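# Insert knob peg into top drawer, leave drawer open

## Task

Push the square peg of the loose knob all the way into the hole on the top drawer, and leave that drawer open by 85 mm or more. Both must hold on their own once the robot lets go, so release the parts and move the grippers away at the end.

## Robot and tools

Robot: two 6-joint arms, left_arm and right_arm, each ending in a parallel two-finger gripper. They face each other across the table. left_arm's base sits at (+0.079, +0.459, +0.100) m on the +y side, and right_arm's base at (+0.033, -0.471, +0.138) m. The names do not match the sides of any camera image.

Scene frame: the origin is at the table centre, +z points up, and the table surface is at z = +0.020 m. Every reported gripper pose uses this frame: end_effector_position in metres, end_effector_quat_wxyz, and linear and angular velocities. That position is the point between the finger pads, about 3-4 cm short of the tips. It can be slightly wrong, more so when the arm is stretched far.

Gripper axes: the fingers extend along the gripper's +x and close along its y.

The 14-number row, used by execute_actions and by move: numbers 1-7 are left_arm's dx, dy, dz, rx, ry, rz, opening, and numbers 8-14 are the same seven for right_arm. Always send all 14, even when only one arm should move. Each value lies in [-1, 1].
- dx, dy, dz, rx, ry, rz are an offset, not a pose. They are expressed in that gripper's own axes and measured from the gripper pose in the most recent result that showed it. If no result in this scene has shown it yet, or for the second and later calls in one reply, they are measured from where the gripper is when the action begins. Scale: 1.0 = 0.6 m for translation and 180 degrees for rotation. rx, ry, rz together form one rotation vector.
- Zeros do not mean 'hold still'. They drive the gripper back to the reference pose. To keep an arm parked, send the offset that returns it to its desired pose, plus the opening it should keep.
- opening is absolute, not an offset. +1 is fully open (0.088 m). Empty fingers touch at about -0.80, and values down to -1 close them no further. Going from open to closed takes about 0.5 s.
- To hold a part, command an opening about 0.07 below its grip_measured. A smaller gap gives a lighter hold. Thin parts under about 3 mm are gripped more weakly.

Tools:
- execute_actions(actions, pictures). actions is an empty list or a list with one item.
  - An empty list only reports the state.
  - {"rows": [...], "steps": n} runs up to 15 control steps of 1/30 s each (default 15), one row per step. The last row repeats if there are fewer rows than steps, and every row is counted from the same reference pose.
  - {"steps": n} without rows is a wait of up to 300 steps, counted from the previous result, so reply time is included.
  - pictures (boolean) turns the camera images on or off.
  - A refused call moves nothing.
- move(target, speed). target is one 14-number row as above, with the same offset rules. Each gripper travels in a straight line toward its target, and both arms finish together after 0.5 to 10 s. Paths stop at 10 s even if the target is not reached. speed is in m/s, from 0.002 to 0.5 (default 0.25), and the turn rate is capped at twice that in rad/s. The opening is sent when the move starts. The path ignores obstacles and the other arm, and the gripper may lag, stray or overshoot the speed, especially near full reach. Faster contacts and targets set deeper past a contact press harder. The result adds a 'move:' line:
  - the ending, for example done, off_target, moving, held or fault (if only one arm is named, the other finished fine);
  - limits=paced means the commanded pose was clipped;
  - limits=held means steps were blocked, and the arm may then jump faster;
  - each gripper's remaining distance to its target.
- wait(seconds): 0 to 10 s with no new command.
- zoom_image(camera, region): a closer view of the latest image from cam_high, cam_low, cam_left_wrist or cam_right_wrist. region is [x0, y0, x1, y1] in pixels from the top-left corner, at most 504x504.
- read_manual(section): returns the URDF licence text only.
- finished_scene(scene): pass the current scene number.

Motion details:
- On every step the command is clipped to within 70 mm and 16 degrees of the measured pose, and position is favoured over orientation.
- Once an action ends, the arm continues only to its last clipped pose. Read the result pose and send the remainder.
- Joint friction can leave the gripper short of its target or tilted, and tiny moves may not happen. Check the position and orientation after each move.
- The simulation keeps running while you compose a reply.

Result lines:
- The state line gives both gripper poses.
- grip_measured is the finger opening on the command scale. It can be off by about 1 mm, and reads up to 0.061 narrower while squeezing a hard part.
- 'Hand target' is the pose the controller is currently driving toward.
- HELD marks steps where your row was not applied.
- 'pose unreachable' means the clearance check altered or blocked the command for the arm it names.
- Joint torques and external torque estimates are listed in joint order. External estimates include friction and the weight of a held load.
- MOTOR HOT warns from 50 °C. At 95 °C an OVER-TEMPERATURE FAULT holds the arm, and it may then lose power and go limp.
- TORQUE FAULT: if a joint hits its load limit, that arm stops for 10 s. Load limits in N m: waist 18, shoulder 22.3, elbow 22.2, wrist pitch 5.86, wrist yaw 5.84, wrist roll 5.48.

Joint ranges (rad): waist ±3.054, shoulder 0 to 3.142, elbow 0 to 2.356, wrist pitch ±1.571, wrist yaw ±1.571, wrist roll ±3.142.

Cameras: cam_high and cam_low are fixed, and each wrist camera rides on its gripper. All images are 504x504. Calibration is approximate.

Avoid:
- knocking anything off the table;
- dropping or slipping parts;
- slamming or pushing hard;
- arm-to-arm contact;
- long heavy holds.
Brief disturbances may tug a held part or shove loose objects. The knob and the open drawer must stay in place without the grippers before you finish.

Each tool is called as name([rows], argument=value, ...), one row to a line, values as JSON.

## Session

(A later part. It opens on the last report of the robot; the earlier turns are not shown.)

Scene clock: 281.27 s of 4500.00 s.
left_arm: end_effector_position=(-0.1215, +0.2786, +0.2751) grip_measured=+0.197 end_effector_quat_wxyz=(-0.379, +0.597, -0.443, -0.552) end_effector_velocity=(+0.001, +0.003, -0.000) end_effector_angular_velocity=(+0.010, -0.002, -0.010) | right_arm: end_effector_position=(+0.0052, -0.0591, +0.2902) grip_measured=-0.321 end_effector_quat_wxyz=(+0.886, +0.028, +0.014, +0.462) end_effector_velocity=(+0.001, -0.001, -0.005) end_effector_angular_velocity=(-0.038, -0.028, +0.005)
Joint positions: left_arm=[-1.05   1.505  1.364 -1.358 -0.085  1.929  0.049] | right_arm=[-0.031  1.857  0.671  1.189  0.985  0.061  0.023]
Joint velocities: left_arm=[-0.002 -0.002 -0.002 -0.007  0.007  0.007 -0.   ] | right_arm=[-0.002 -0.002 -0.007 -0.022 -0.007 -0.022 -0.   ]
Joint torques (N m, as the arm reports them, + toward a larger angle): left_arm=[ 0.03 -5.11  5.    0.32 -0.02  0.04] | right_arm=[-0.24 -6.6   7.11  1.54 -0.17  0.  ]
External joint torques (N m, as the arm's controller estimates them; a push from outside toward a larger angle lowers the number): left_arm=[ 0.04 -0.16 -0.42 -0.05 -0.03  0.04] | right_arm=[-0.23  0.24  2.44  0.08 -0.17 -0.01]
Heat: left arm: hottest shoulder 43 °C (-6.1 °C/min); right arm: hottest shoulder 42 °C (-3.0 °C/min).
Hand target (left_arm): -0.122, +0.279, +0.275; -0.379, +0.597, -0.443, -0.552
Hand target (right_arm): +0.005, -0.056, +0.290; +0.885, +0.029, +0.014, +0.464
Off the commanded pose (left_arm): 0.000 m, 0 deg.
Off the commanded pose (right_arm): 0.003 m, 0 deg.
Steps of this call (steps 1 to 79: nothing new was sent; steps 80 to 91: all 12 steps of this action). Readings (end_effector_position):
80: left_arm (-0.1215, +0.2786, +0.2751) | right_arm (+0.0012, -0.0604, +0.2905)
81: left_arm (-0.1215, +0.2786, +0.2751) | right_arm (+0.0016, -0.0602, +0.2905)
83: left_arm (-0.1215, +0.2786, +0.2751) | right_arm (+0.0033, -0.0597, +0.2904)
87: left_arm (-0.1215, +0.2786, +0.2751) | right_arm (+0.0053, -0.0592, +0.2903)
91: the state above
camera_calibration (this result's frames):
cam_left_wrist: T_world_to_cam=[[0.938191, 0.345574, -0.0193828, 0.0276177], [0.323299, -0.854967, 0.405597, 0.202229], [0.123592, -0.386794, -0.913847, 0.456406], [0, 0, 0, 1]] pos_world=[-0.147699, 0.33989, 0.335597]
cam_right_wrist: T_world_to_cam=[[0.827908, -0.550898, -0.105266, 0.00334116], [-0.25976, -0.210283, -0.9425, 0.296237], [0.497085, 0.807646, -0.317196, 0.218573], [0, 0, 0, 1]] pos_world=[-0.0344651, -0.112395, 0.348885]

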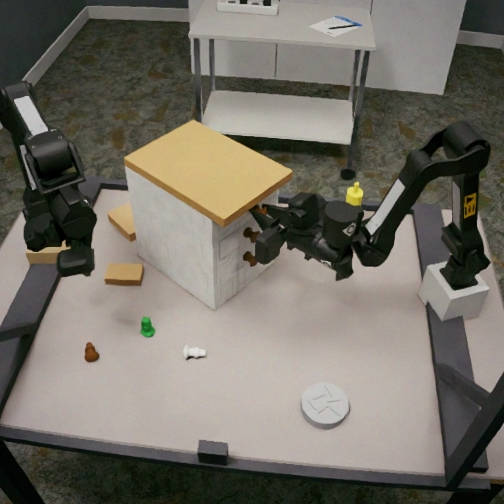

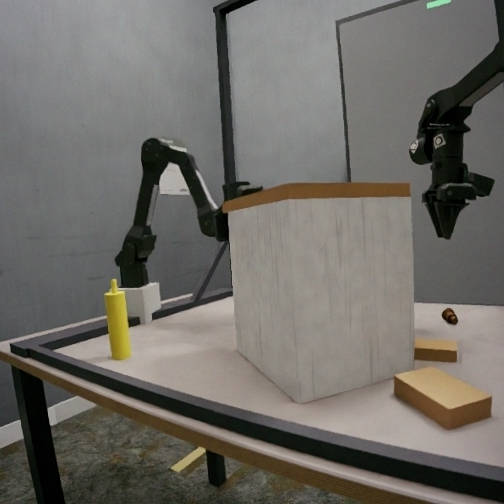

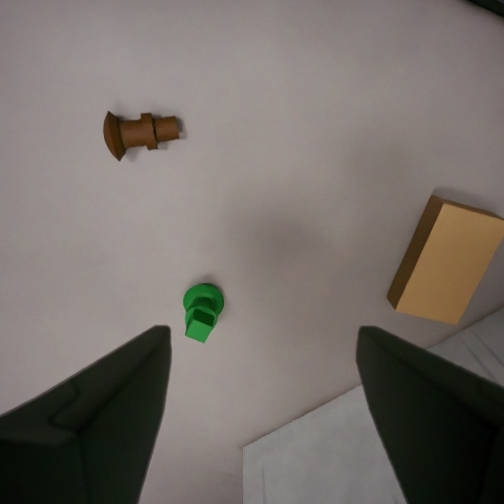

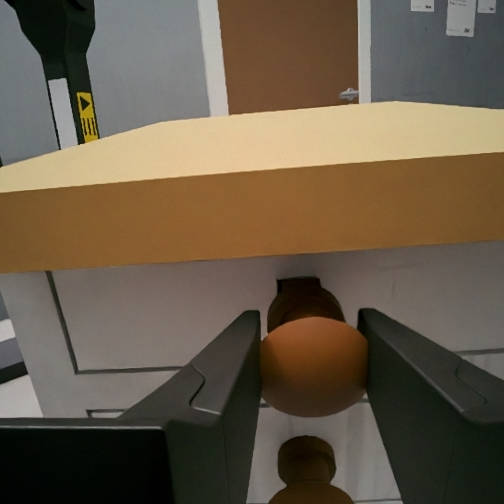

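execute_actions([
  {"rows":[[0,0,0,0,0,0,0.2,0.006,0.010,0,0,0,0,-0.4],[0,0,0,0,0,0,0.2,0.006,0.010,0,0,0,0,-0.4],[0,0,0,0,0,0,0.2,0.004,0.005,0,0,0,0,-0.4]],"steps":12},
])

zoom_image(camera="cam_right_wrist", region=[240,220,360,340])

Scene clock: 287.70 s of 4500.00 s.
left_arm: end_effector_position=(-0.1215, +0.2786, +0.2751) grip_measured=+0.197 end_effector_quat_wxyz=(-0.379, +0.597, -0.443, -0.552) end_effector_velocity=(+0.002, +0.001, -0.001) end_effector_angular_velocity=(+0.002, -0.010, +0.034) | right_arm: end_effector_position=(+0.0046, -0.0573, +0.2908) grip_measured=-0.321 end_effector_quat_wxyz=(+0.886, +0.028, +0.014, +0.463) end_effector_velocity=(+0.002, -0.001, -0.001) end_effector_angular_velocity=(-0.011, -0.009, -0.010)
Joint positions: left_arm=[-1.05   1.505  1.364 -1.358 -0.085  1.929  0.049] | right_arm=[-0.032  1.86   0.68   1.184  0.985  0.061  0.023]
Joint velocities: left_arm=[-0.002  0.002 -0.002 -0.007 -0.007 -0.037 -0.   ] | right_arm=[-0.002 -0.002 -0.002 -0.007  0.007 -0.007 -0.   ]
Joint torques (N m, as the arm reports them, + toward a larger angle): left_arm=[ 0.06 -5.21  4.96  0.31 -0.05 -0.01] | right_arm=[-0.03 -6.75  6.71  1.61 -0.02 -0.02]
External joint torques (N m, as the arm's controller estimates them; a push from outside toward a larger angle lowers the number): left_arm=[ 0.06 -0.31 -0.45 -0.07 -0.04 -0.01] | right_arm=[ 0.02  0.14  2.02  0.15 -0.03 -0.03]
Heat: left arm: hottest shoulder 43 °C (-5.0 °C/min); right arm: hottest shoulder 42 °C (-2.0 °C/min).
Hand target (left_arm): -0.122, +0.279, +0.275; -0.379, +0.597, -0.443, -0.552
Hand target (right_arm): +0.004, -0.055, +0.290; +0.886, +0.028, +0.014, +0.462
Off the commanded pose (left_arm): 0.000 m, 0 deg.
Off the commanded pose (right_arm): 0.002 m, 0 deg.
Steps of this call (steps 1 to 90: nothing new was sent; then 3.03 s passed at rest; steps 91 to 102: all 12 steps of this action). Readings (end_effector_position):
91: left_arm (-0.1215, +0.2786, +0.2751) | right_arm (+0.0051, -0.0586, +0.2904)
92: left_arm (-0.1215, +0.2786, +0.2751) | right_arm (+0.0049, -0.0579, +0.2905)
94: left_arm (-0.1215, +0.2786, +0.2751) | right_arm (+0.0046, -0.0573, +0.2908)
98: left_arm (-0.1215, +0.2786, +0.2751) | right_arm (+0.0046, -0.0573, +0.2908)
102: the state above
camera_calibration (this result's frames):
cam_left_wrist: T_world_to_cam=[[0.938191, 0.345574, -0.0193828, 0.0276177], [0.323299, -0.854967, 0.405597, 0.202229], [0.123592, -0.386794, -0.913847, 0.456406], [0, 0, 0, 1]] pos_world=[-0.147699, 0.33989, 0.335597]
cam_right_wrist: T_world_to_cam=[[0.827893, -0.55086, -0.105577, 0.00495308], [-0.259892, -0.209949, -0.942538, 0.297076], [0.497041, 0.807759, -0.316979, 0.217564], [0, 0, 0, 1]] pos_world=[-0.0350314, -0.11064, 0.349492]

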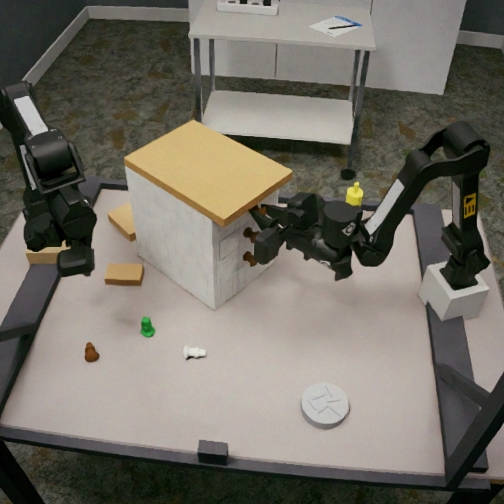

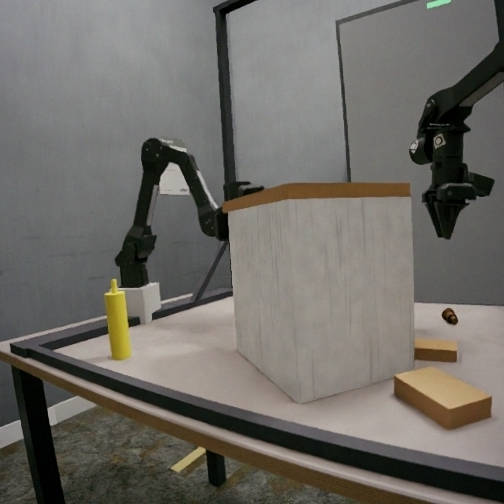

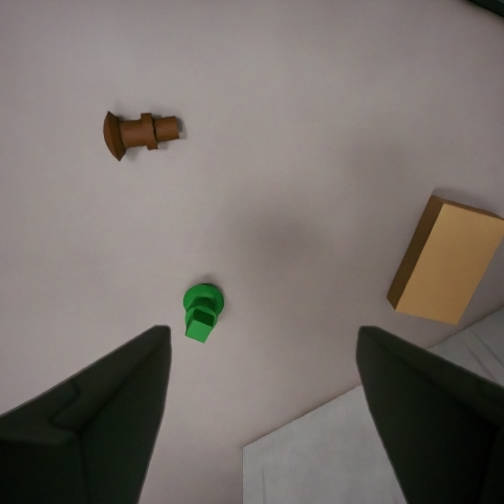

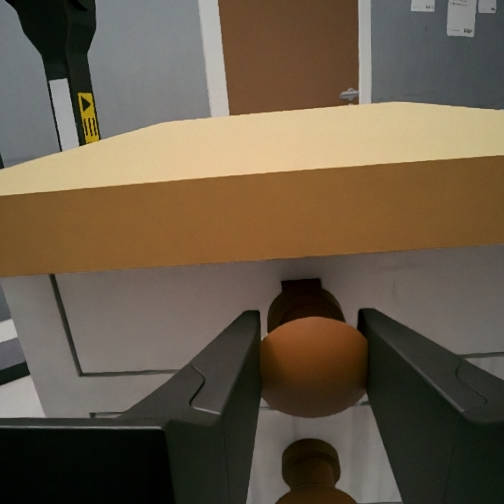

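Region (240, 220, 360, 340) of cam_right_wrist's 504x504 image, scaled by 4.200, with more detail than that image has.

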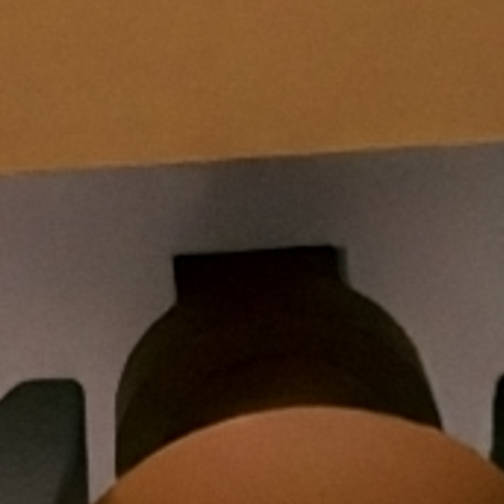

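execute_actions([
  {"rows":[[0,0,0,0,0,0,0.2,0.002,0.002,-0.008,0,0,0,-0.4],[0,0,0,0,0,0,0.2,0.002,0.002,-0.008,0,0,0,-0.4],[0,0,0,0,0,0,0.2,0.002,0.002,-0.003,0,0,0,-0.4]],"steps":10},
])

zoom_image(camera="cam_right_wrist", region=[240,220,360,340])

Scene clock: 291.50 s of 4500.00 s.
left_arm: end_effector_position=(-0.1215, +0.2786, +0.2751) grip_measured=+0.197 end_effector_quat_wxyz=(-0.379, +0.597, -0.443, -0.552) end_effector_velocity=(+0.002, +0.001, -0.000) end_effector_angular_velocity=(-0.001, -0.009, +0.005) | right_arm: end_effector_position=(+0.0046, -0.0571, +0.2902) grip_measured=-0.321 end_effector_quat_wxyz=(+0.886, +0.029, +0.014, +0.463) end_effector_velocity=(+0.001, -0.001, -0.001) end_effector_angular_velocity=(-0.011, -0.009, +0.005)
Joint positions: left_arm=[-1.05   1.505  1.364 -1.358 -0.085  1.929  0.049] | right_arm=[-0.032  1.865  0.68   1.19   0.985  0.061  0.023]
Joint velocities: left_arm=[-0.002 -0.002 -0.002 -0.007 -0.007 -0.007  0.   ] | right_arm=[-0.002 -0.007 -0.007 -0.007 -0.007 -0.007  0.   ]
Joint torques (N m, as the arm reports them, + toward a larger angle): left_arm=[ 0.02 -5.26  5.04  0.29  0.01  0.08] | right_arm=[-0.05 -6.61  6.46  1.69 -0.03 -0.02]
External joint torques (N m, as the arm's controller estimates them; a push from outside toward a larger angle lowers the number): left_arm=[ 0.02 -0.31 -0.38 -0.08  0.01  0.08] | right_arm=[-0.04  0.34  1.76  0.21 -0.03 -0.02]
Heat: left arm: hottest shoulder 43 °C (-4.0 °C/min); right arm: hottest shoulder 41 °C (-3.0 °C/min).
Hand target (left_arm): -0.122, +0.279, +0.275; -0.379, +0.597, -0.443, -0.552
Hand target (right_arm): +0.004, -0.056, +0.289; +0.886, +0.028, +0.014, +0.463
Off the commanded pose (left_arm): 0.000 m, 0 deg.
Off the commanded pose (right_arm): 0.002 m, 0 deg.
Steps of this call (steps 1 to 90: nothing new was sent; then 0.47 s passed at rest; steps 91 to 100: all 10 steps of this action). Readings (end_effector_position):
91: left_arm (-0.1215, +0.2786, +0.2751) | right_arm (+0.0046, -0.0573, +0.2905)
92: left_arm (-0.1215, +0.2786, +0.2751) | right_arm (+0.0046, -0.0572, +0.2904)
94: left_arm (-0.1215, +0.2786, +0.2751) | right_arm (+0.0046, -0.0571, +0.2902)
98: left_arm (-0.1215, +0.2786, +0.2751) | right_arm (+0.0046, -0.0571, +0.2902)
100: the state above
camera_calibration (this result's frames):
cam_left_wrist: T_world_to_cam=[[0.938191, 0.345574, -0.0193828, 0.0276177], [0.323299, -0.854967, 0.405597, 0.202229], [0.123592, -0.386794, -0.913847, 0.456406], [0, 0, 0, 1]] pos_world=[-0.147699, 0.33989, 0.335597]
cam_right_wrist: T_world_to_cam=[[0.827818, -0.550672, -0.107134, 0.00551323], [-0.260552, -0.208276, -0.942727, 0.296634], [0.496819, 0.80832, -0.315894, 0.21696], [0, 0, 0, 1]] pos_world=[-0.035065, -0.110555, 0.348772]

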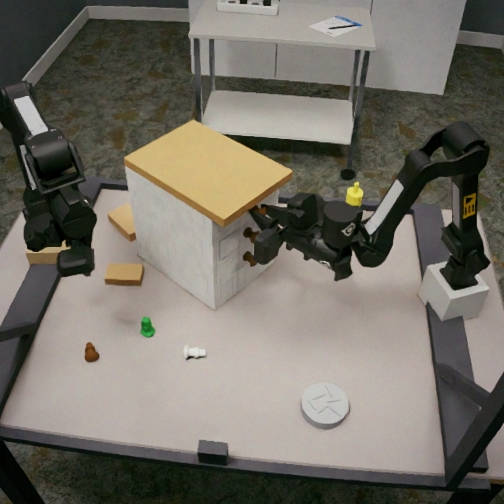

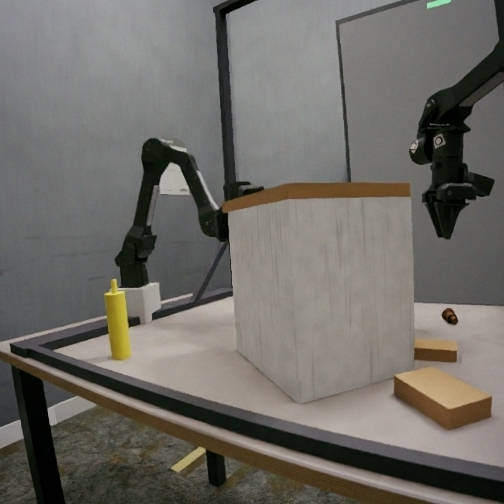

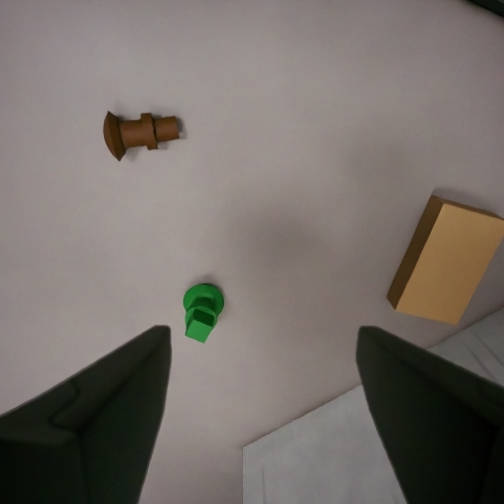

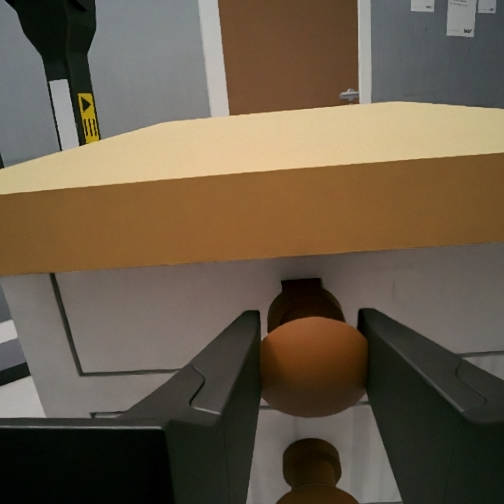

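Region (240, 220, 360, 340) of cam_right_wrist's 504x504 image, scaled by 4.200, with more detail than that image has.

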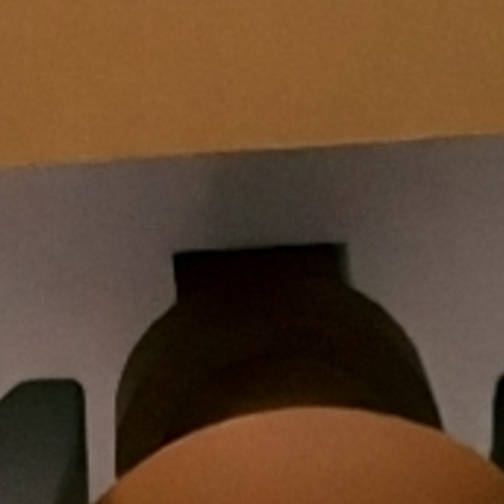

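move(target=[0,0,0,0,0,0,0.2,0.02,0.003,-0.002,0,0,0,-0.4], speed=0.01)

zoom_image(camera="cam_right_wrist", region=[240,220,360,340])

Scene clock: 295.87 s of 4500.00 s.
left_arm: end_effector_position=(-0.1215, +0.2786, +0.2751) grip_measured=+0.197 end_effector_quat_wxyz=(-0.379, +0.597, -0.443, -0.552) end_effector_velocity=(+0.006, +0.001, -0.000) end_effector_angular_velocity=(-0.003, -0.032, -0.008) | right_arm: end_effector_position=(+0.0085, -0.0513, +0.2894) grip_measured=-0.321 end_effector_quat_wxyz=(+0.886, +0.028, +0.014, +0.462) end_effector_velocity=(-0.004, +0.004, +0.001) end_effector_angular_velocity=(-0.006, -0.007, +0.034)
Joint positions: left_arm=[-1.05   1.505  1.364 -1.358 -0.085  1.929  0.049] | right_arm=[-0.05   1.879  0.697  1.185  0.968  0.061  0.023]
Joint velocities: left_arm=[-0.002 -0.002 -0.002 -0.022 -0.022  0.007 -0.   ] | right_arm=[-0.002 -0.002  0.002 -0.007 -0.037 -0.007 -0.   ]
Joint torques (N m, as the arm reports them, + toward a larger angle): left_arm=[ 0.14 -5.38  5.13  0.28 -0.04  0.06] | right_arm=[-0.81 -6.26  7.64  1.5  -0.35  0.01]
External joint torques (N m, as the arm's controller estimates them; a push from outside toward a larger angle lowers the number): left_arm=[ 0.13 -0.38 -0.29 -0.08 -0.04  0.06] | right_arm=[-0.82  0.81  2.9   0.02 -0.34  0.  ]
Heat: left arm: hottest shoulder 43 °C (-4.1 °C/min); right arm: hottest shoulder 41 °C (-2.0 °C/min).
Hand target (left_arm): -0.122, +0.279, +0.275; -0.379, +0.597, -0.443, -0.552
Hand target (right_arm): +0.010, -0.046, +0.289; +0.886, +0.029, +0.014, +0.462
Off the commanded pose (left_arm): 0.000 m, 0 deg.
Off the commanded pose (right_arm): 0.005 m, 0 deg.
move: done
camera_calibration (this result's frames):
cam_left_wrist: T_world_to_cam=[[0.938191, 0.345574, -0.0193828, 0.0276177], [0.323299, -0.854967, 0.405597, 0.202229], [0.123592, -0.386794, -0.913847, 0.456406], [0, 0, 0, 1]] pos_world=[-0.147699, 0.33989, 0.335597]
cam_right_wrist: T_world_to_cam=[[0.827041, -0.552083, -0.10586, 0.00498095], [-0.260299, -0.2092, -0.942592, 0.298015], [0.498244, 0.807118, -0.316724, 0.21018], [0, 0, 0, 1]] pos_world=[-0.0312673, -0.104545, 0.348003]

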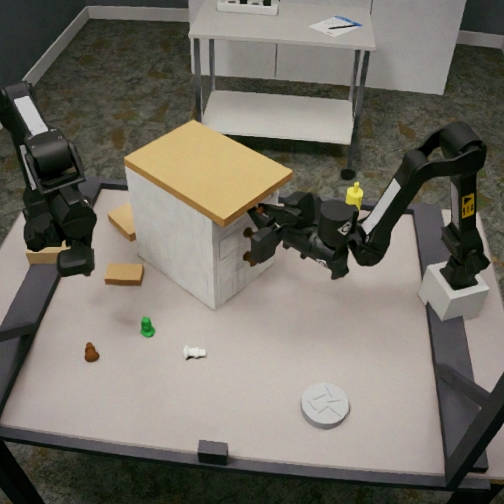

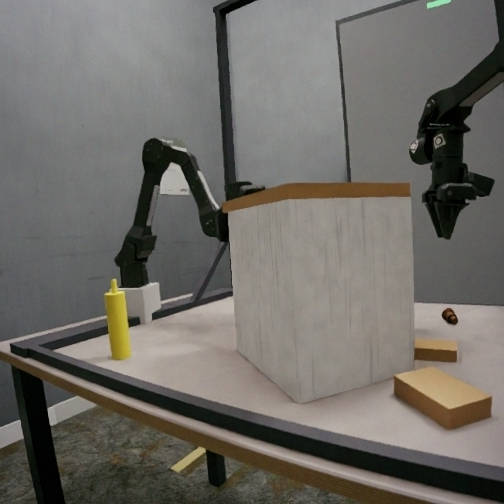

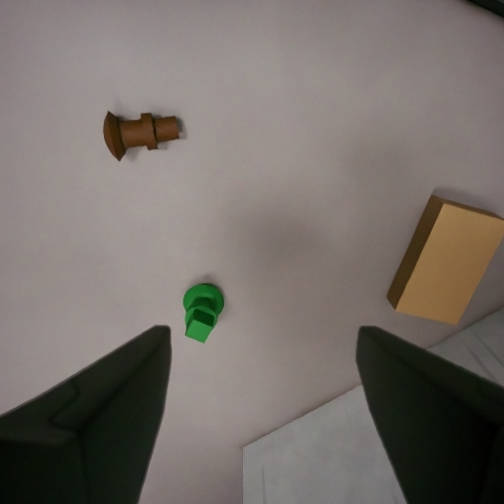

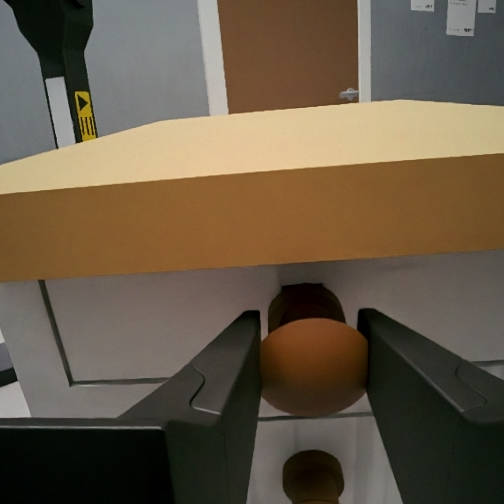

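Region (240, 220, 360, 340) of cam_right_wrist's 504x504 image, scaled by 4.200, with more detail than that image has.

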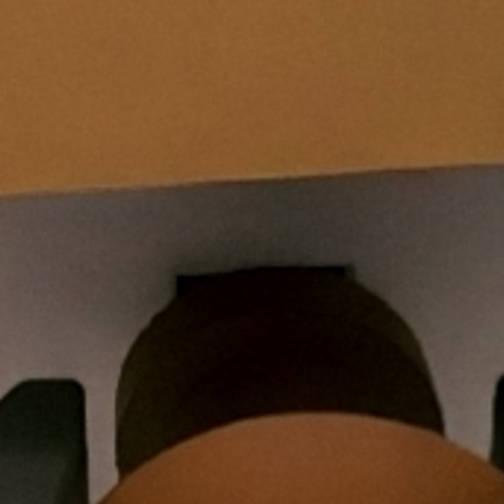

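move(target=[0,0,0,0,0,0,0.2,0.025,0.002,0,0,0,0,-0.4], speed=0.015)

zoom_image(camera="cam_right_wrist", region=[220,220,400,400])

Scene clock: 299.40 s of 4500.00 s.
left_arm: end_effector_position=(-0.1215, +0.2786, +0.2751) grip_measured=+0.197 end_effector_quat_wxyz=(-0.379, +0.597, -0.443, -0.552) end_effector_velocity=(+0.004, +0.000, +0.000) end_effector_angular_velocity=(-0.012, -0.020, -0.008) | right_arm: end_effector_position=(+0.0119, -0.0457, +0.2894) grip_measured=-0.321 end_effector_quat_wxyz=(+0.886, +0.027, +0.014, +0.462) end_effector_velocity=(+0.002, +0.000, -0.001) end_effector_angular_velocity=(-0.003, +0.004, +0.000)
Joint positions: left_arm=[-1.05   1.505  1.364 -1.358 -0.085  1.929  0.049] | right_arm=[-0.066  1.888  0.715  1.174  0.952  0.061  0.023]
Joint velocities: left_arm=[-0.002 -0.007 -0.007 -0.007 -0.022  0.007  0.   ] | right_arm=[-0.007 -0.002 -0.002 -0.007 -0.007  0.007  0.   ]
Joint torques (N m, as the arm reports them, + toward a larger angle): left_arm=[-0.01 -5.07  4.84  0.27 -0.02  0.01] | right_arm=[-1.49 -5.81  8.55  1.36 -0.59  0.  ]
External joint torques (N m, as the arm's controller estimates them; a push from outside toward a larger angle lowers the number): left_arm=[-0.01 -0.09 -0.57 -0.09 -0.01  0.01] | right_arm=[-1.45  1.33  3.79 -0.12 -0.59  0.  ]
Heat: left arm: hottest shoulder 43 °C (-3.0 °C/min); right arm: hottest shoulder 41 °C (-2.0 °C/min).
Hand target (left_arm): -0.122, +0.279, +0.275; -0.379, +0.597, -0.443, -0.552
Hand target (right_arm): +0.016, -0.039, +0.289; +0.886, +0.028, +0.014, +0.462
Off the commanded pose (left_arm): 0.000 m, 0 deg.
Off the commanded pose (right_arm): 0.009 m, 0 deg.
move: off_target (right_arm)
camera_calibration (this result's frames):
cam_left_wrist: T_world_to_cam=[[0.938191, 0.345574, -0.0193828, 0.0276177], [0.323299, -0.854967, 0.405597, 0.202229], [0.123592, -0.386794, -0.913847, 0.456406], [0, 0, 0, 1]] pos_world=[-0.147699, 0.33989, 0.335597]
cam_right_wrist: T_world_to_cam=[[0.827127, -0.552308, -0.104005, 0.00467505], [-0.259532, -0.211217, -0.942354, 0.299957], [0.498502, 0.806439, -0.318045, 0.204389], [0, 0, 0, 1]] pos_world=[-0.0279068, -0.0988896, 0.348157]

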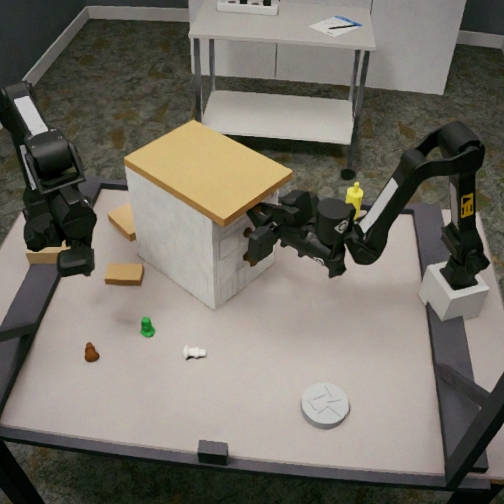

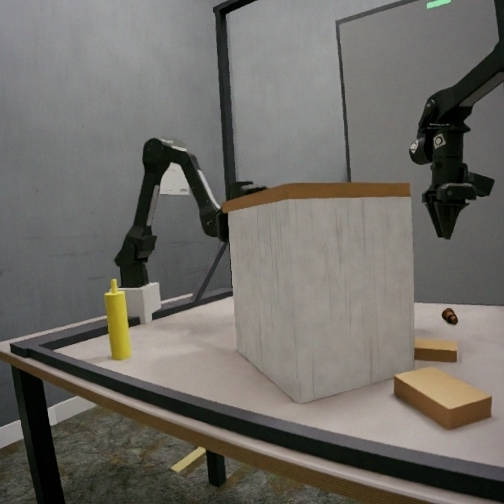

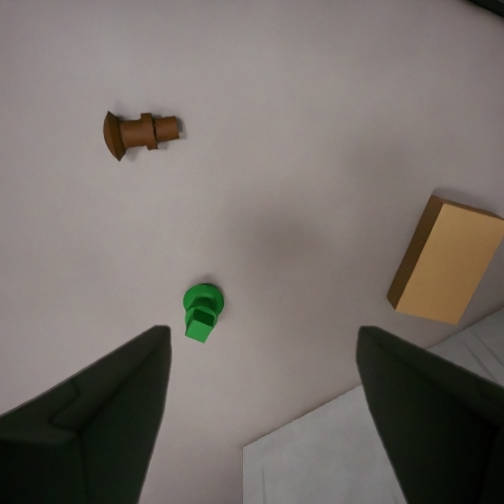

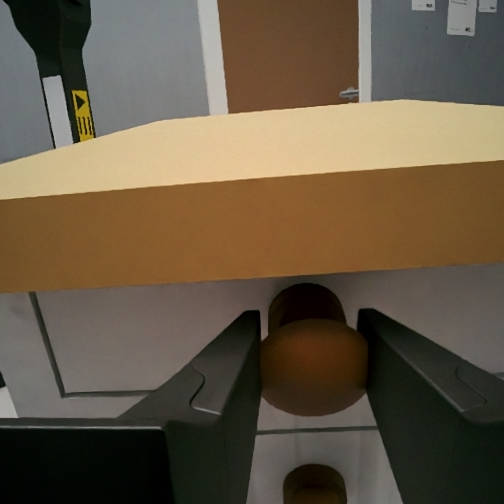

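Region (220, 220, 400, 400) of cam_right_wrist's 504x504 image, scaled by 2.800, with more detail than that image has.

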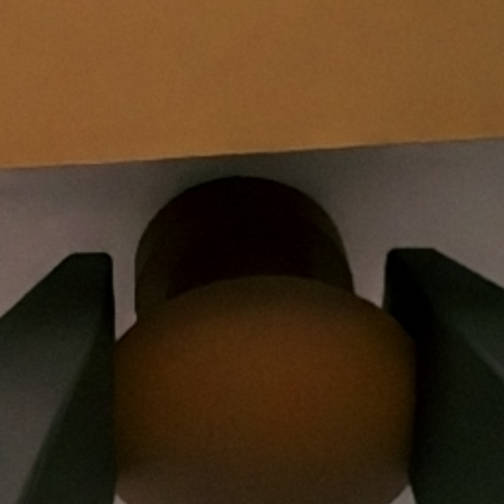

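move(target=[0,0,0,0,0,0,0.2,0.02,0.002,0,0,0,0,-0.45], speed=0.02)

Scene clock: 302.50 s of 4500.00 s.
left_arm: end_effector_position=(-0.1215, +0.2786, +0.2751) grip_measured=+0.197 end_effector_quat_wxyz=(-0.379, +0.597, -0.443, -0.552) end_effector_velocity=(+0.002, +0.001, -0.000) end_effector_angular_velocity=(-0.001, -0.011, -0.009) | right_arm: end_effector_position=(+0.0120, -0.0451, +0.2894) grip_measured=-0.321 end_effector_quat_wxyz=(+0.887, +0.026, +0.014, +0.461) end_effector_velocity=(-0.001, -0.001, -0.007) end_effector_angular_velocity=(-0.034, -0.017, +0.010)
Joint positions: left_arm=[-1.05   1.505  1.364 -1.358 -0.085  1.929  0.049] | right_arm=[-0.066  1.889  0.718  1.169  0.953  0.061  0.023]
Joint velocities: left_arm=[-0.002 -0.002 -0.002 -0.007 -0.007  0.007 -0.   ] | right_arm=[ 0.002  0.002 -0.007 -0.022 -0.007 -0.007  0.   ]
Joint torques (N m, as the arm reports them, + toward a larger angle): left_arm=[-0.03 -5.17  4.9   0.3  -0.01  0.04] | right_arm=[-2.1  -5.38  9.28  1.27 -0.86 -0.01]
External joint torques (N m, as the arm's controller estimates them; a push from outside toward a larger angle lowers the number): left_arm=[-0.03 -0.21 -0.5  -0.06 -0.01  0.04] | right_arm=[-2.15  1.74  4.53 -0.21 -0.85 -0.01]
Heat: left arm: hottest shoulder 42 °C (-4.0 °C/min); right arm: hottest shoulder 41 °C (-2.0 °C/min).
Hand target (left_arm): -0.122, +0.279, +0.275; -0.379, +0.597, -0.443, -0.552
Hand target (right_arm): +0.018, -0.036, +0.290; +0.887, +0.027, +0.014, +0.462
Off the commanded pose (left_arm): 0.000 m, 0 deg.
Off the commanded pose (right_arm): 0.011 m, 0 deg.
move: off_target (right_arm)
camera_calibration (this result's frames):
cam_left_wrist: T_world_to_cam=[[0.938191, 0.345574, -0.0193828, 0.0276177], [0.323299, -0.854967, 0.405597, 0.202229], [0.123592, -0.386794, -0.913847, 0.456406], [0, 0, 0, 1]] pos_world=[-0.147699, 0.33989, 0.335597]
cam_right_wrist: T_world_to_cam=[[0.826586, -0.553513, -0.101874, 0.00426428], [-0.258932, -0.21329, -0.942052, 0.299955], [0.499709, 0.805065, -0.319625, 0.20418], [0, 0, 0, 1]] pos_world=[-0.0278878, -0.0980407, 0.348268]

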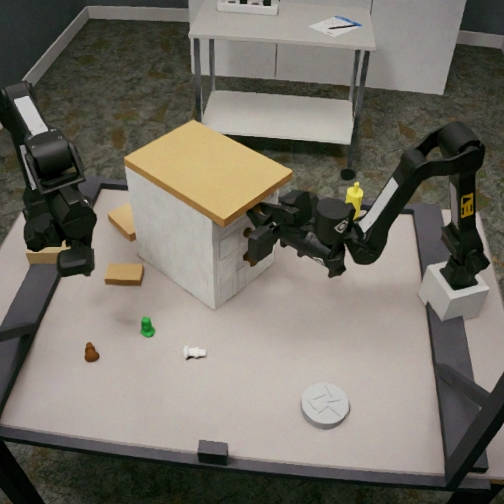

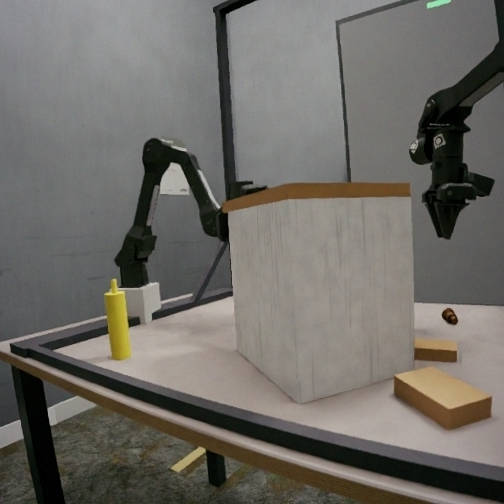

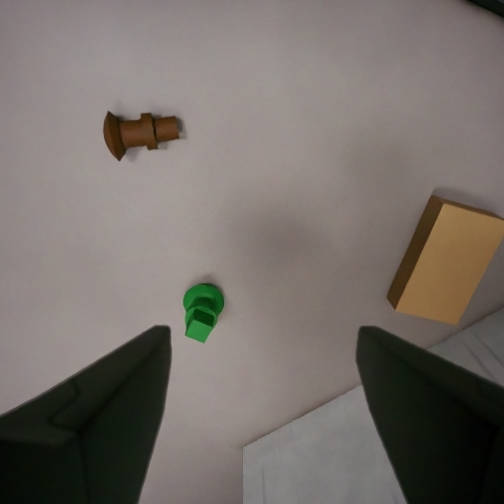

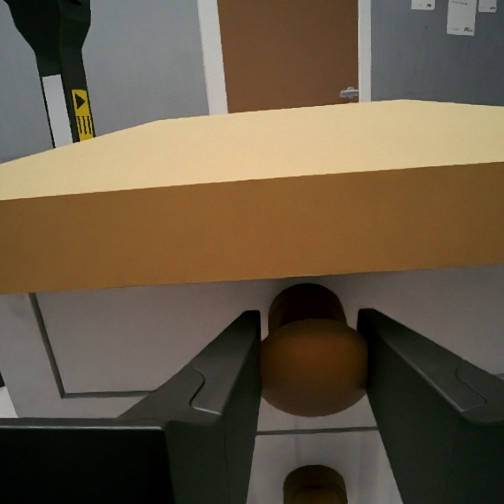

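move(target=[0,0,0,0,0,0,0.2,-0.15,0,0,0,0,0,-0.45], speed=0.04)

zoom_image(camera="cam_right_wrist", region=[220,220,400,400])

Scene clock: 309.10 s of 4500.00 s.
left_arm: end_effector_position=(-0.1215, +0.2786, +0.2751) grip_measured=+0.197 end_effector_quat_wxyz=(-0.379, +0.597, -0.443, -0.552) end_effector_velocity=(-0.001, +0.003, +0.001) end_effector_angular_velocity=(+0.007, +0.004, -0.001) | right_arm: end_effector_position=(-0.0388, -0.1150, +0.2888) grip_measured=-0.321 end_effector_quat_wxyz=(+0.887, +0.025, +0.014, +0.461) end_effector_velocity=(-0.001, -0.003, -0.001) end_effector_angular_velocity=(-0.027, -0.028, +0.000)
Joint positions: left_arm=[-1.05   1.505  1.364 -1.358 -0.085  1.929  0.049] | right_arm=[0.19  1.779 0.553 1.223 1.211 0.061 0.023]
Joint velocities: left_arm=[-0.007 -0.002  0.002 -0.007  0.007 -0.007 -0.   ] | right_arm=[ 0.007 -0.012 -0.007 -0.022  0.007 -0.022 -0.   ]
Joint torques (N m, as the arm reports them, + toward a larger angle): left_arm=[-0.11 -5.27  4.83  0.3  -0.03 -0.01] | right_arm=[ 0.72 -8.06  4.15  1.75  0.17 -0.1 ]
External joint torques (N m, as the arm's controller estimates them; a push from outside toward a larger angle lowers the number): left_arm=[-0.08 -0.3  -0.63 -0.08 -0.04  0.  ] | right_arm=[ 0.71 -2.11 -0.23  0.43  0.18 -0.1 ]
Heat: left arm: hottest shoulder 42 °C (-3.0 °C/min); right arm: hottest shoulder 41 °C (-1.0 °C/min).
Hand target (left_arm): -0.122, +0.279, +0.275; -0.379, +0.597, -0.443, -0.552
Hand target (right_arm): -0.040, -0.119, +0.290; +0.887, +0.026, +0.014, +0.461
Off the commanded pose (left_arm): 0.000 m, 0 deg.
Off the commanded pose (right_arm): 0.004 m, 0 deg.
After step 90, 1.03 s passed at rest.
move: done
camera_calibration (this result's frames):
cam_left_wrist: T_world_to_cam=[[0.938191, 0.345574, -0.0193828, 0.0276177], [0.323299, -0.854967, 0.405597, 0.202229], [0.123592, -0.386794, -0.913847, 0.456406], [0, 0, 0, 1]] pos_world=[-0.147699, 0.33989, 0.335597]
cam_right_wrist: T_world_to_cam=[[0.825873, -0.554878, -0.100223, 0.00683769], [-0.25803, -0.213872, -0.942167, 0.271247], [0.501353, 0.803971, -0.319806, 0.285698], [0, 0, 0, 1]] pos_world=[-0.0788927, -0.167886, 0.347613]

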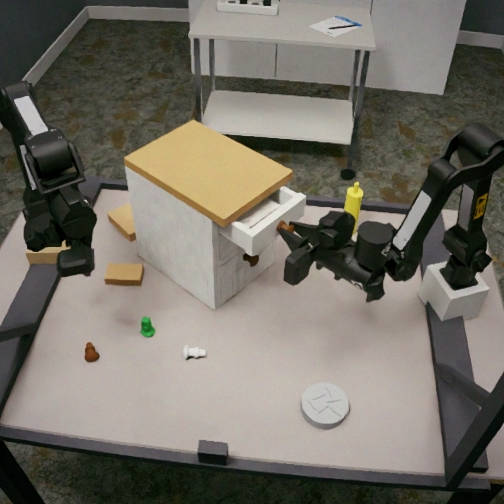

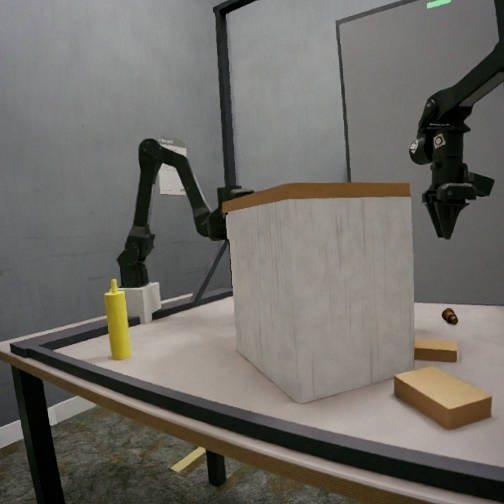

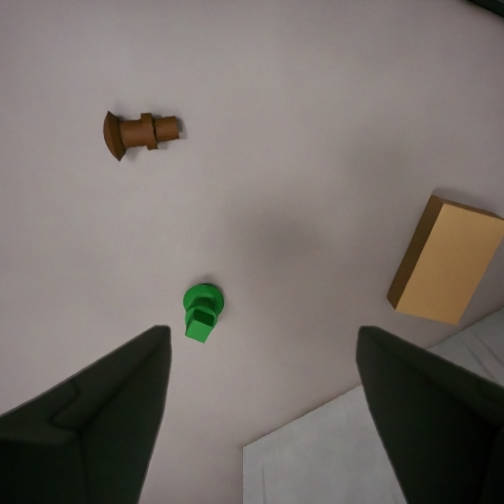

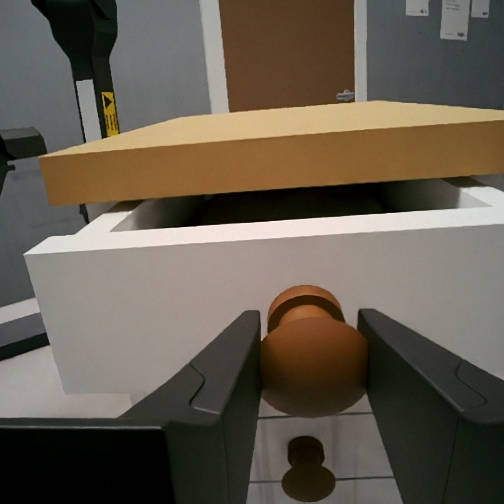

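Region (220, 220, 400, 400) of cam_right_wrist's 504x504 image, scaled by 2.800, with more detail than that image has.

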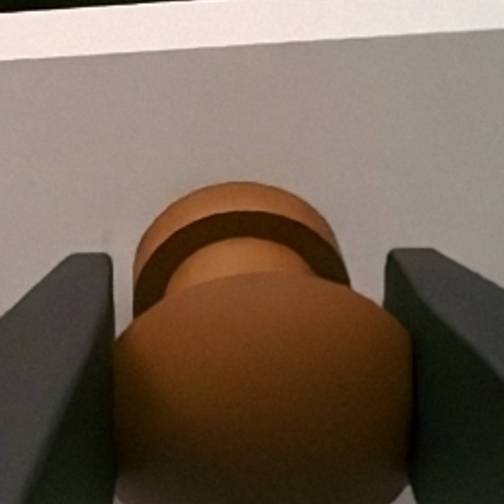

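move(target=[0,0,0,0,0,0,0.2,-0.015,0,0,0,0,0,-0.45], speed=0.02)

execute_actions([
  {"rows":[[0,0,0,0,0,0,0.2,0,0,0,0,0,0,0.7]],"steps":15},
])

Scene clock: 323.73 s of 4500.00 s.
left_arm: end_effector_position=(-0.1215, +0.2786, +0.2751) grip_measured=+0.197 end_effector_quat_wxyz=(-0.379, +0.597, -0.443, -0.552) end_effector_velocity=(-0.001, +0.000, +0.000) end_effector_angular_velocity=(-0.010, +0.002, +0.000) | right_arm: end_effector_position=(-0.0430, -0.1189, +0.2886) grip_measured=-0.321 end_effector_quat_wxyz=(+0.888, +0.025, +0.014, +0.459) end_effector_velocity=(-0.000, -0.000, -0.001) end_effector_angular_velocity=(-0.002, +0.002, -0.005)
Joint positions: left_arm=[-1.05   1.505  1.364 -1.358 -0.085  1.929  0.049] | right_arm=[0.211 1.778 0.551 1.224 1.235 0.061 0.023]
Joint velocities: left_arm=[-0.007 -0.002 -0.002  0.007 -0.007 -0.007  0.   ] | right_arm=[ 0.002  0.002  0.002 -0.007  0.007  0.007 -0.   ]
Joint torques (N m, as the arm reports them, + toward a larger angle): left_arm=[ 0.01 -5.06  4.97  0.31 -0.01 -0.01] | right_arm=[ 0.94 -7.72  4.    1.72  0.14 -0.02]
External joint torques (N m, as the arm's controller estimates them; a push from outside toward a larger angle lowers the number): left_arm=[ 0.04 -0.12 -0.47 -0.08 -0.02 -0.01] | right_arm=[ 0.93 -1.81 -0.38  0.42  0.14 -0.03]
Heat: left arm: hottest shoulder 42 °C (-2.0 °C/min); right arm: hottest shoulder 42 °C (+1.0 °C/min).
Hand target (left_arm): -0.122, +0.279, +0.275; -0.379, +0.597, -0.443, -0.552
Hand target (right_arm): -0.044, -0.122, +0.289; +0.887, +0.025, +0.014, +0.461
Off the commanded pose (left_arm): 0.000 m, 0 deg.
Off the commanded pose (right_arm): 0.004 m, 0 deg.
After step 90, 10.90 s passed at rest.
move: done
camera_calibration (this result's frames):
cam_left_wrist: T_world_to_cam=[[0.938191, 0.345574, -0.0193828, 0.0276177], [0.323299, -0.854967, 0.405597, 0.202229], [0.123592, -0.386794, -0.913847, 0.456406], [0, 0, 0, 1]] pos_world=[-0.147699, 0.33989, 0.335597]
cam_right_wrist: T_world_to_cam=[[0.823992, -0.557736, -0.0998379, 0.00754857], [-0.25849, -0.213233, -0.942186, 0.269247], [0.504203, 0.802161, -0.319871, 0.29077], [0, 0, 0, 1]] pos_world=[-0.0832295, -0.171622, 0.347444]

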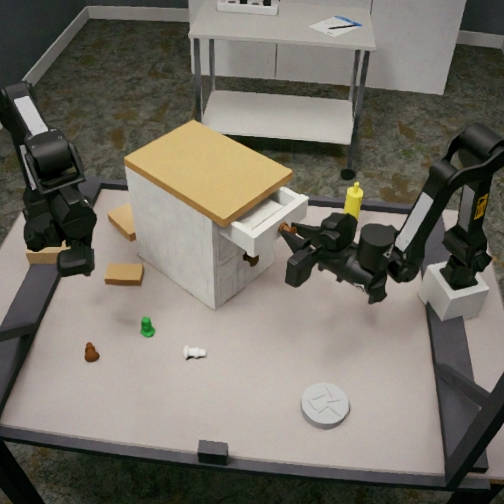

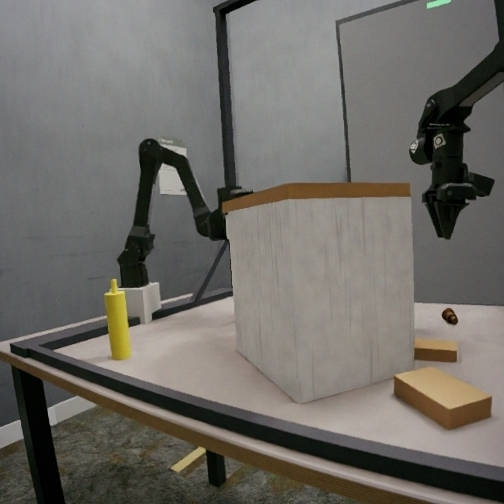

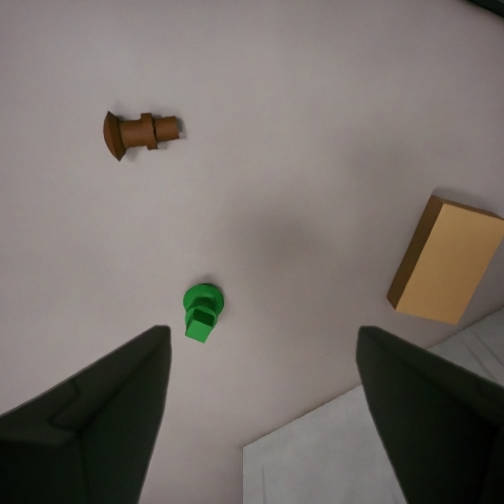

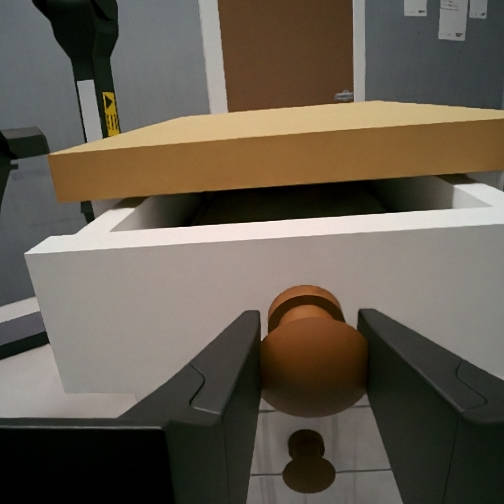

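Scene clock: 324.23 s of 4500.00 s.
left_arm: end_effector_position=(-0.1215, +0.2786, +0.2751) grip_measured=+0.197 end_effector_quat_wxyz=(-0.379, +0.597, -0.443, -0.552) end_effector_velocity=(+0.007, +0.000, -0.000) end_effector_angular_velocity=(-0.003, -0.028, +0.026) | right_arm: end_effector_position=(-0.0430, -0.1189, +0.2886) grip_measured=+0.682 end_effector_quat_wxyz=(+0.888, +0.025, +0.014, +0.459) end_effector_velocity=(-0.002, +0.002, -0.001) end_effector_angular_velocity=(-0.018, -0.016, +0.020)
Joint positions: left_arm=[-1.05   1.505  1.364 -1.358 -0.085  1.929  0.049] | right_arm=[0.211 1.778 0.551 1.224 1.235 0.061 0.072]
Joint velocities: left_arm=[ 0.002 -0.002 -0.002 -0.022 -0.022 -0.022  0.   ] | right_arm=[-0.002 -0.002  0.002 -0.022 -0.022 -0.007  0.007]
Joint torques (N m, as the arm reports them, + toward a larger angle): left_arm=[-0.1  -5.12  4.94  0.33  0.02  0.  ] | right_arm=[ 0.03 -6.58  5.34  1.52  0.01 -0.01]
External joint torques (N m, as the arm's controller estimates them; a push from outside toward a larger angle lowers the number): left_arm=[-0.12 -0.2  -0.45 -0.03  0.03  0.  ] | right_arm=[ 0.03 -0.64  0.96  0.21  0.01 -0.01]
Heat: left arm: hottest shoulder 42 °C (-2.0 °C/min); right arm: hottest shoulder 42 °C (+1.0 °C/min).
Hand target (left_arm): -0.122, +0.279, +0.275; -0.379, +0.597, -0.443, -0.552
Hand target (right_arm): -0.043, -0.119, +0.289; +0.888, +0.025, +0.014, +0.459
Off the commanded pose (left_arm): 0.000 m, 0 deg.
Off the commanded pose (right_arm): 0.000 m, 0 deg.
Steps of this call (steps 1 to 15: all 15 steps of this action). Readings (end_effector_position):
1: left_arm (-0.1215, +0.2786, +0.2751) | right_arm (-0.0430, -0.1189, +0.2886)
2: left_arm (-0.1215, +0.2786, +0.2751) | right_arm (-0.0430, -0.1189, +0.2886)
4: left_arm (-0.1215, +0.2786, +0.2751) | right_arm (-0.0430, -0.1189, +0.2886)
8: left_arm (-0.1215, +0.2786, +0.2751) | right_arm (-0.0430, -0.1189, +0.2886)
15: the state above
camera_calibration (this result's frames):
cam_left_wrist: T_world_to_cam=[[0.938191, 0.345574, -0.0193828, 0.0276177], [0.323299, -0.854967, 0.405597, 0.202229], [0.123592, -0.386794, -0.913847, 0.456406], [0, 0, 0, 1]] pos_world=[-0.147699, 0.33989, 0.335597]
cam_right_wrist: T_world_to_cam=[[0.823992, -0.557736, -0.0998379, 0.00754857], [-0.25849, -0.213233, -0.942186, 0.269247], [0.504203, 0.802161, -0.319871, 0.29077], [0, 0, 0, 1]] pos_world=[-0.0832295, -0.171622, 0.347444]

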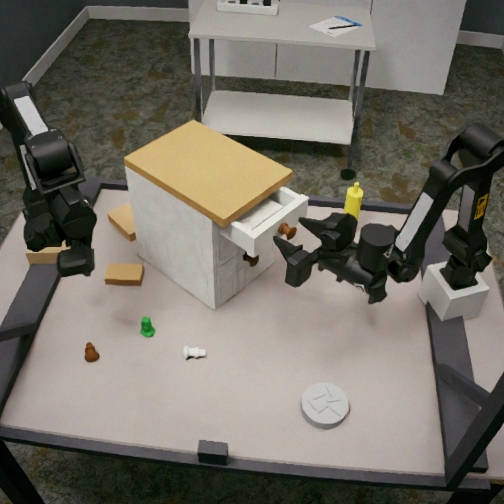

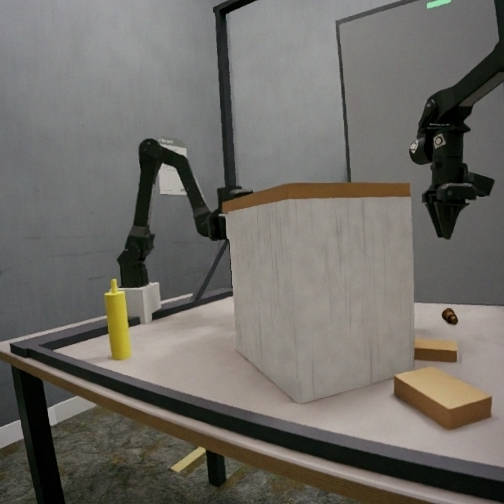

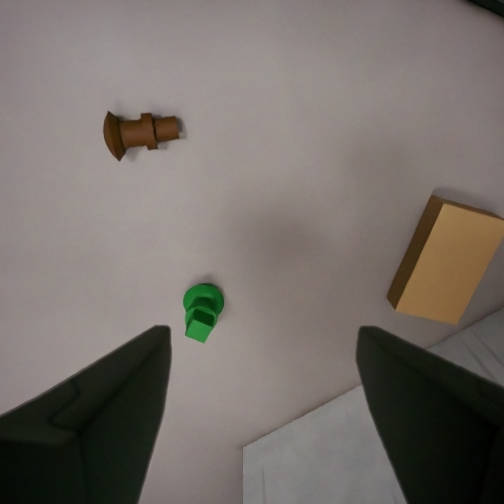

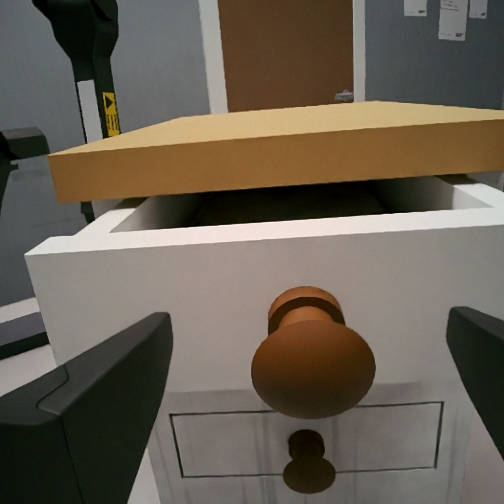

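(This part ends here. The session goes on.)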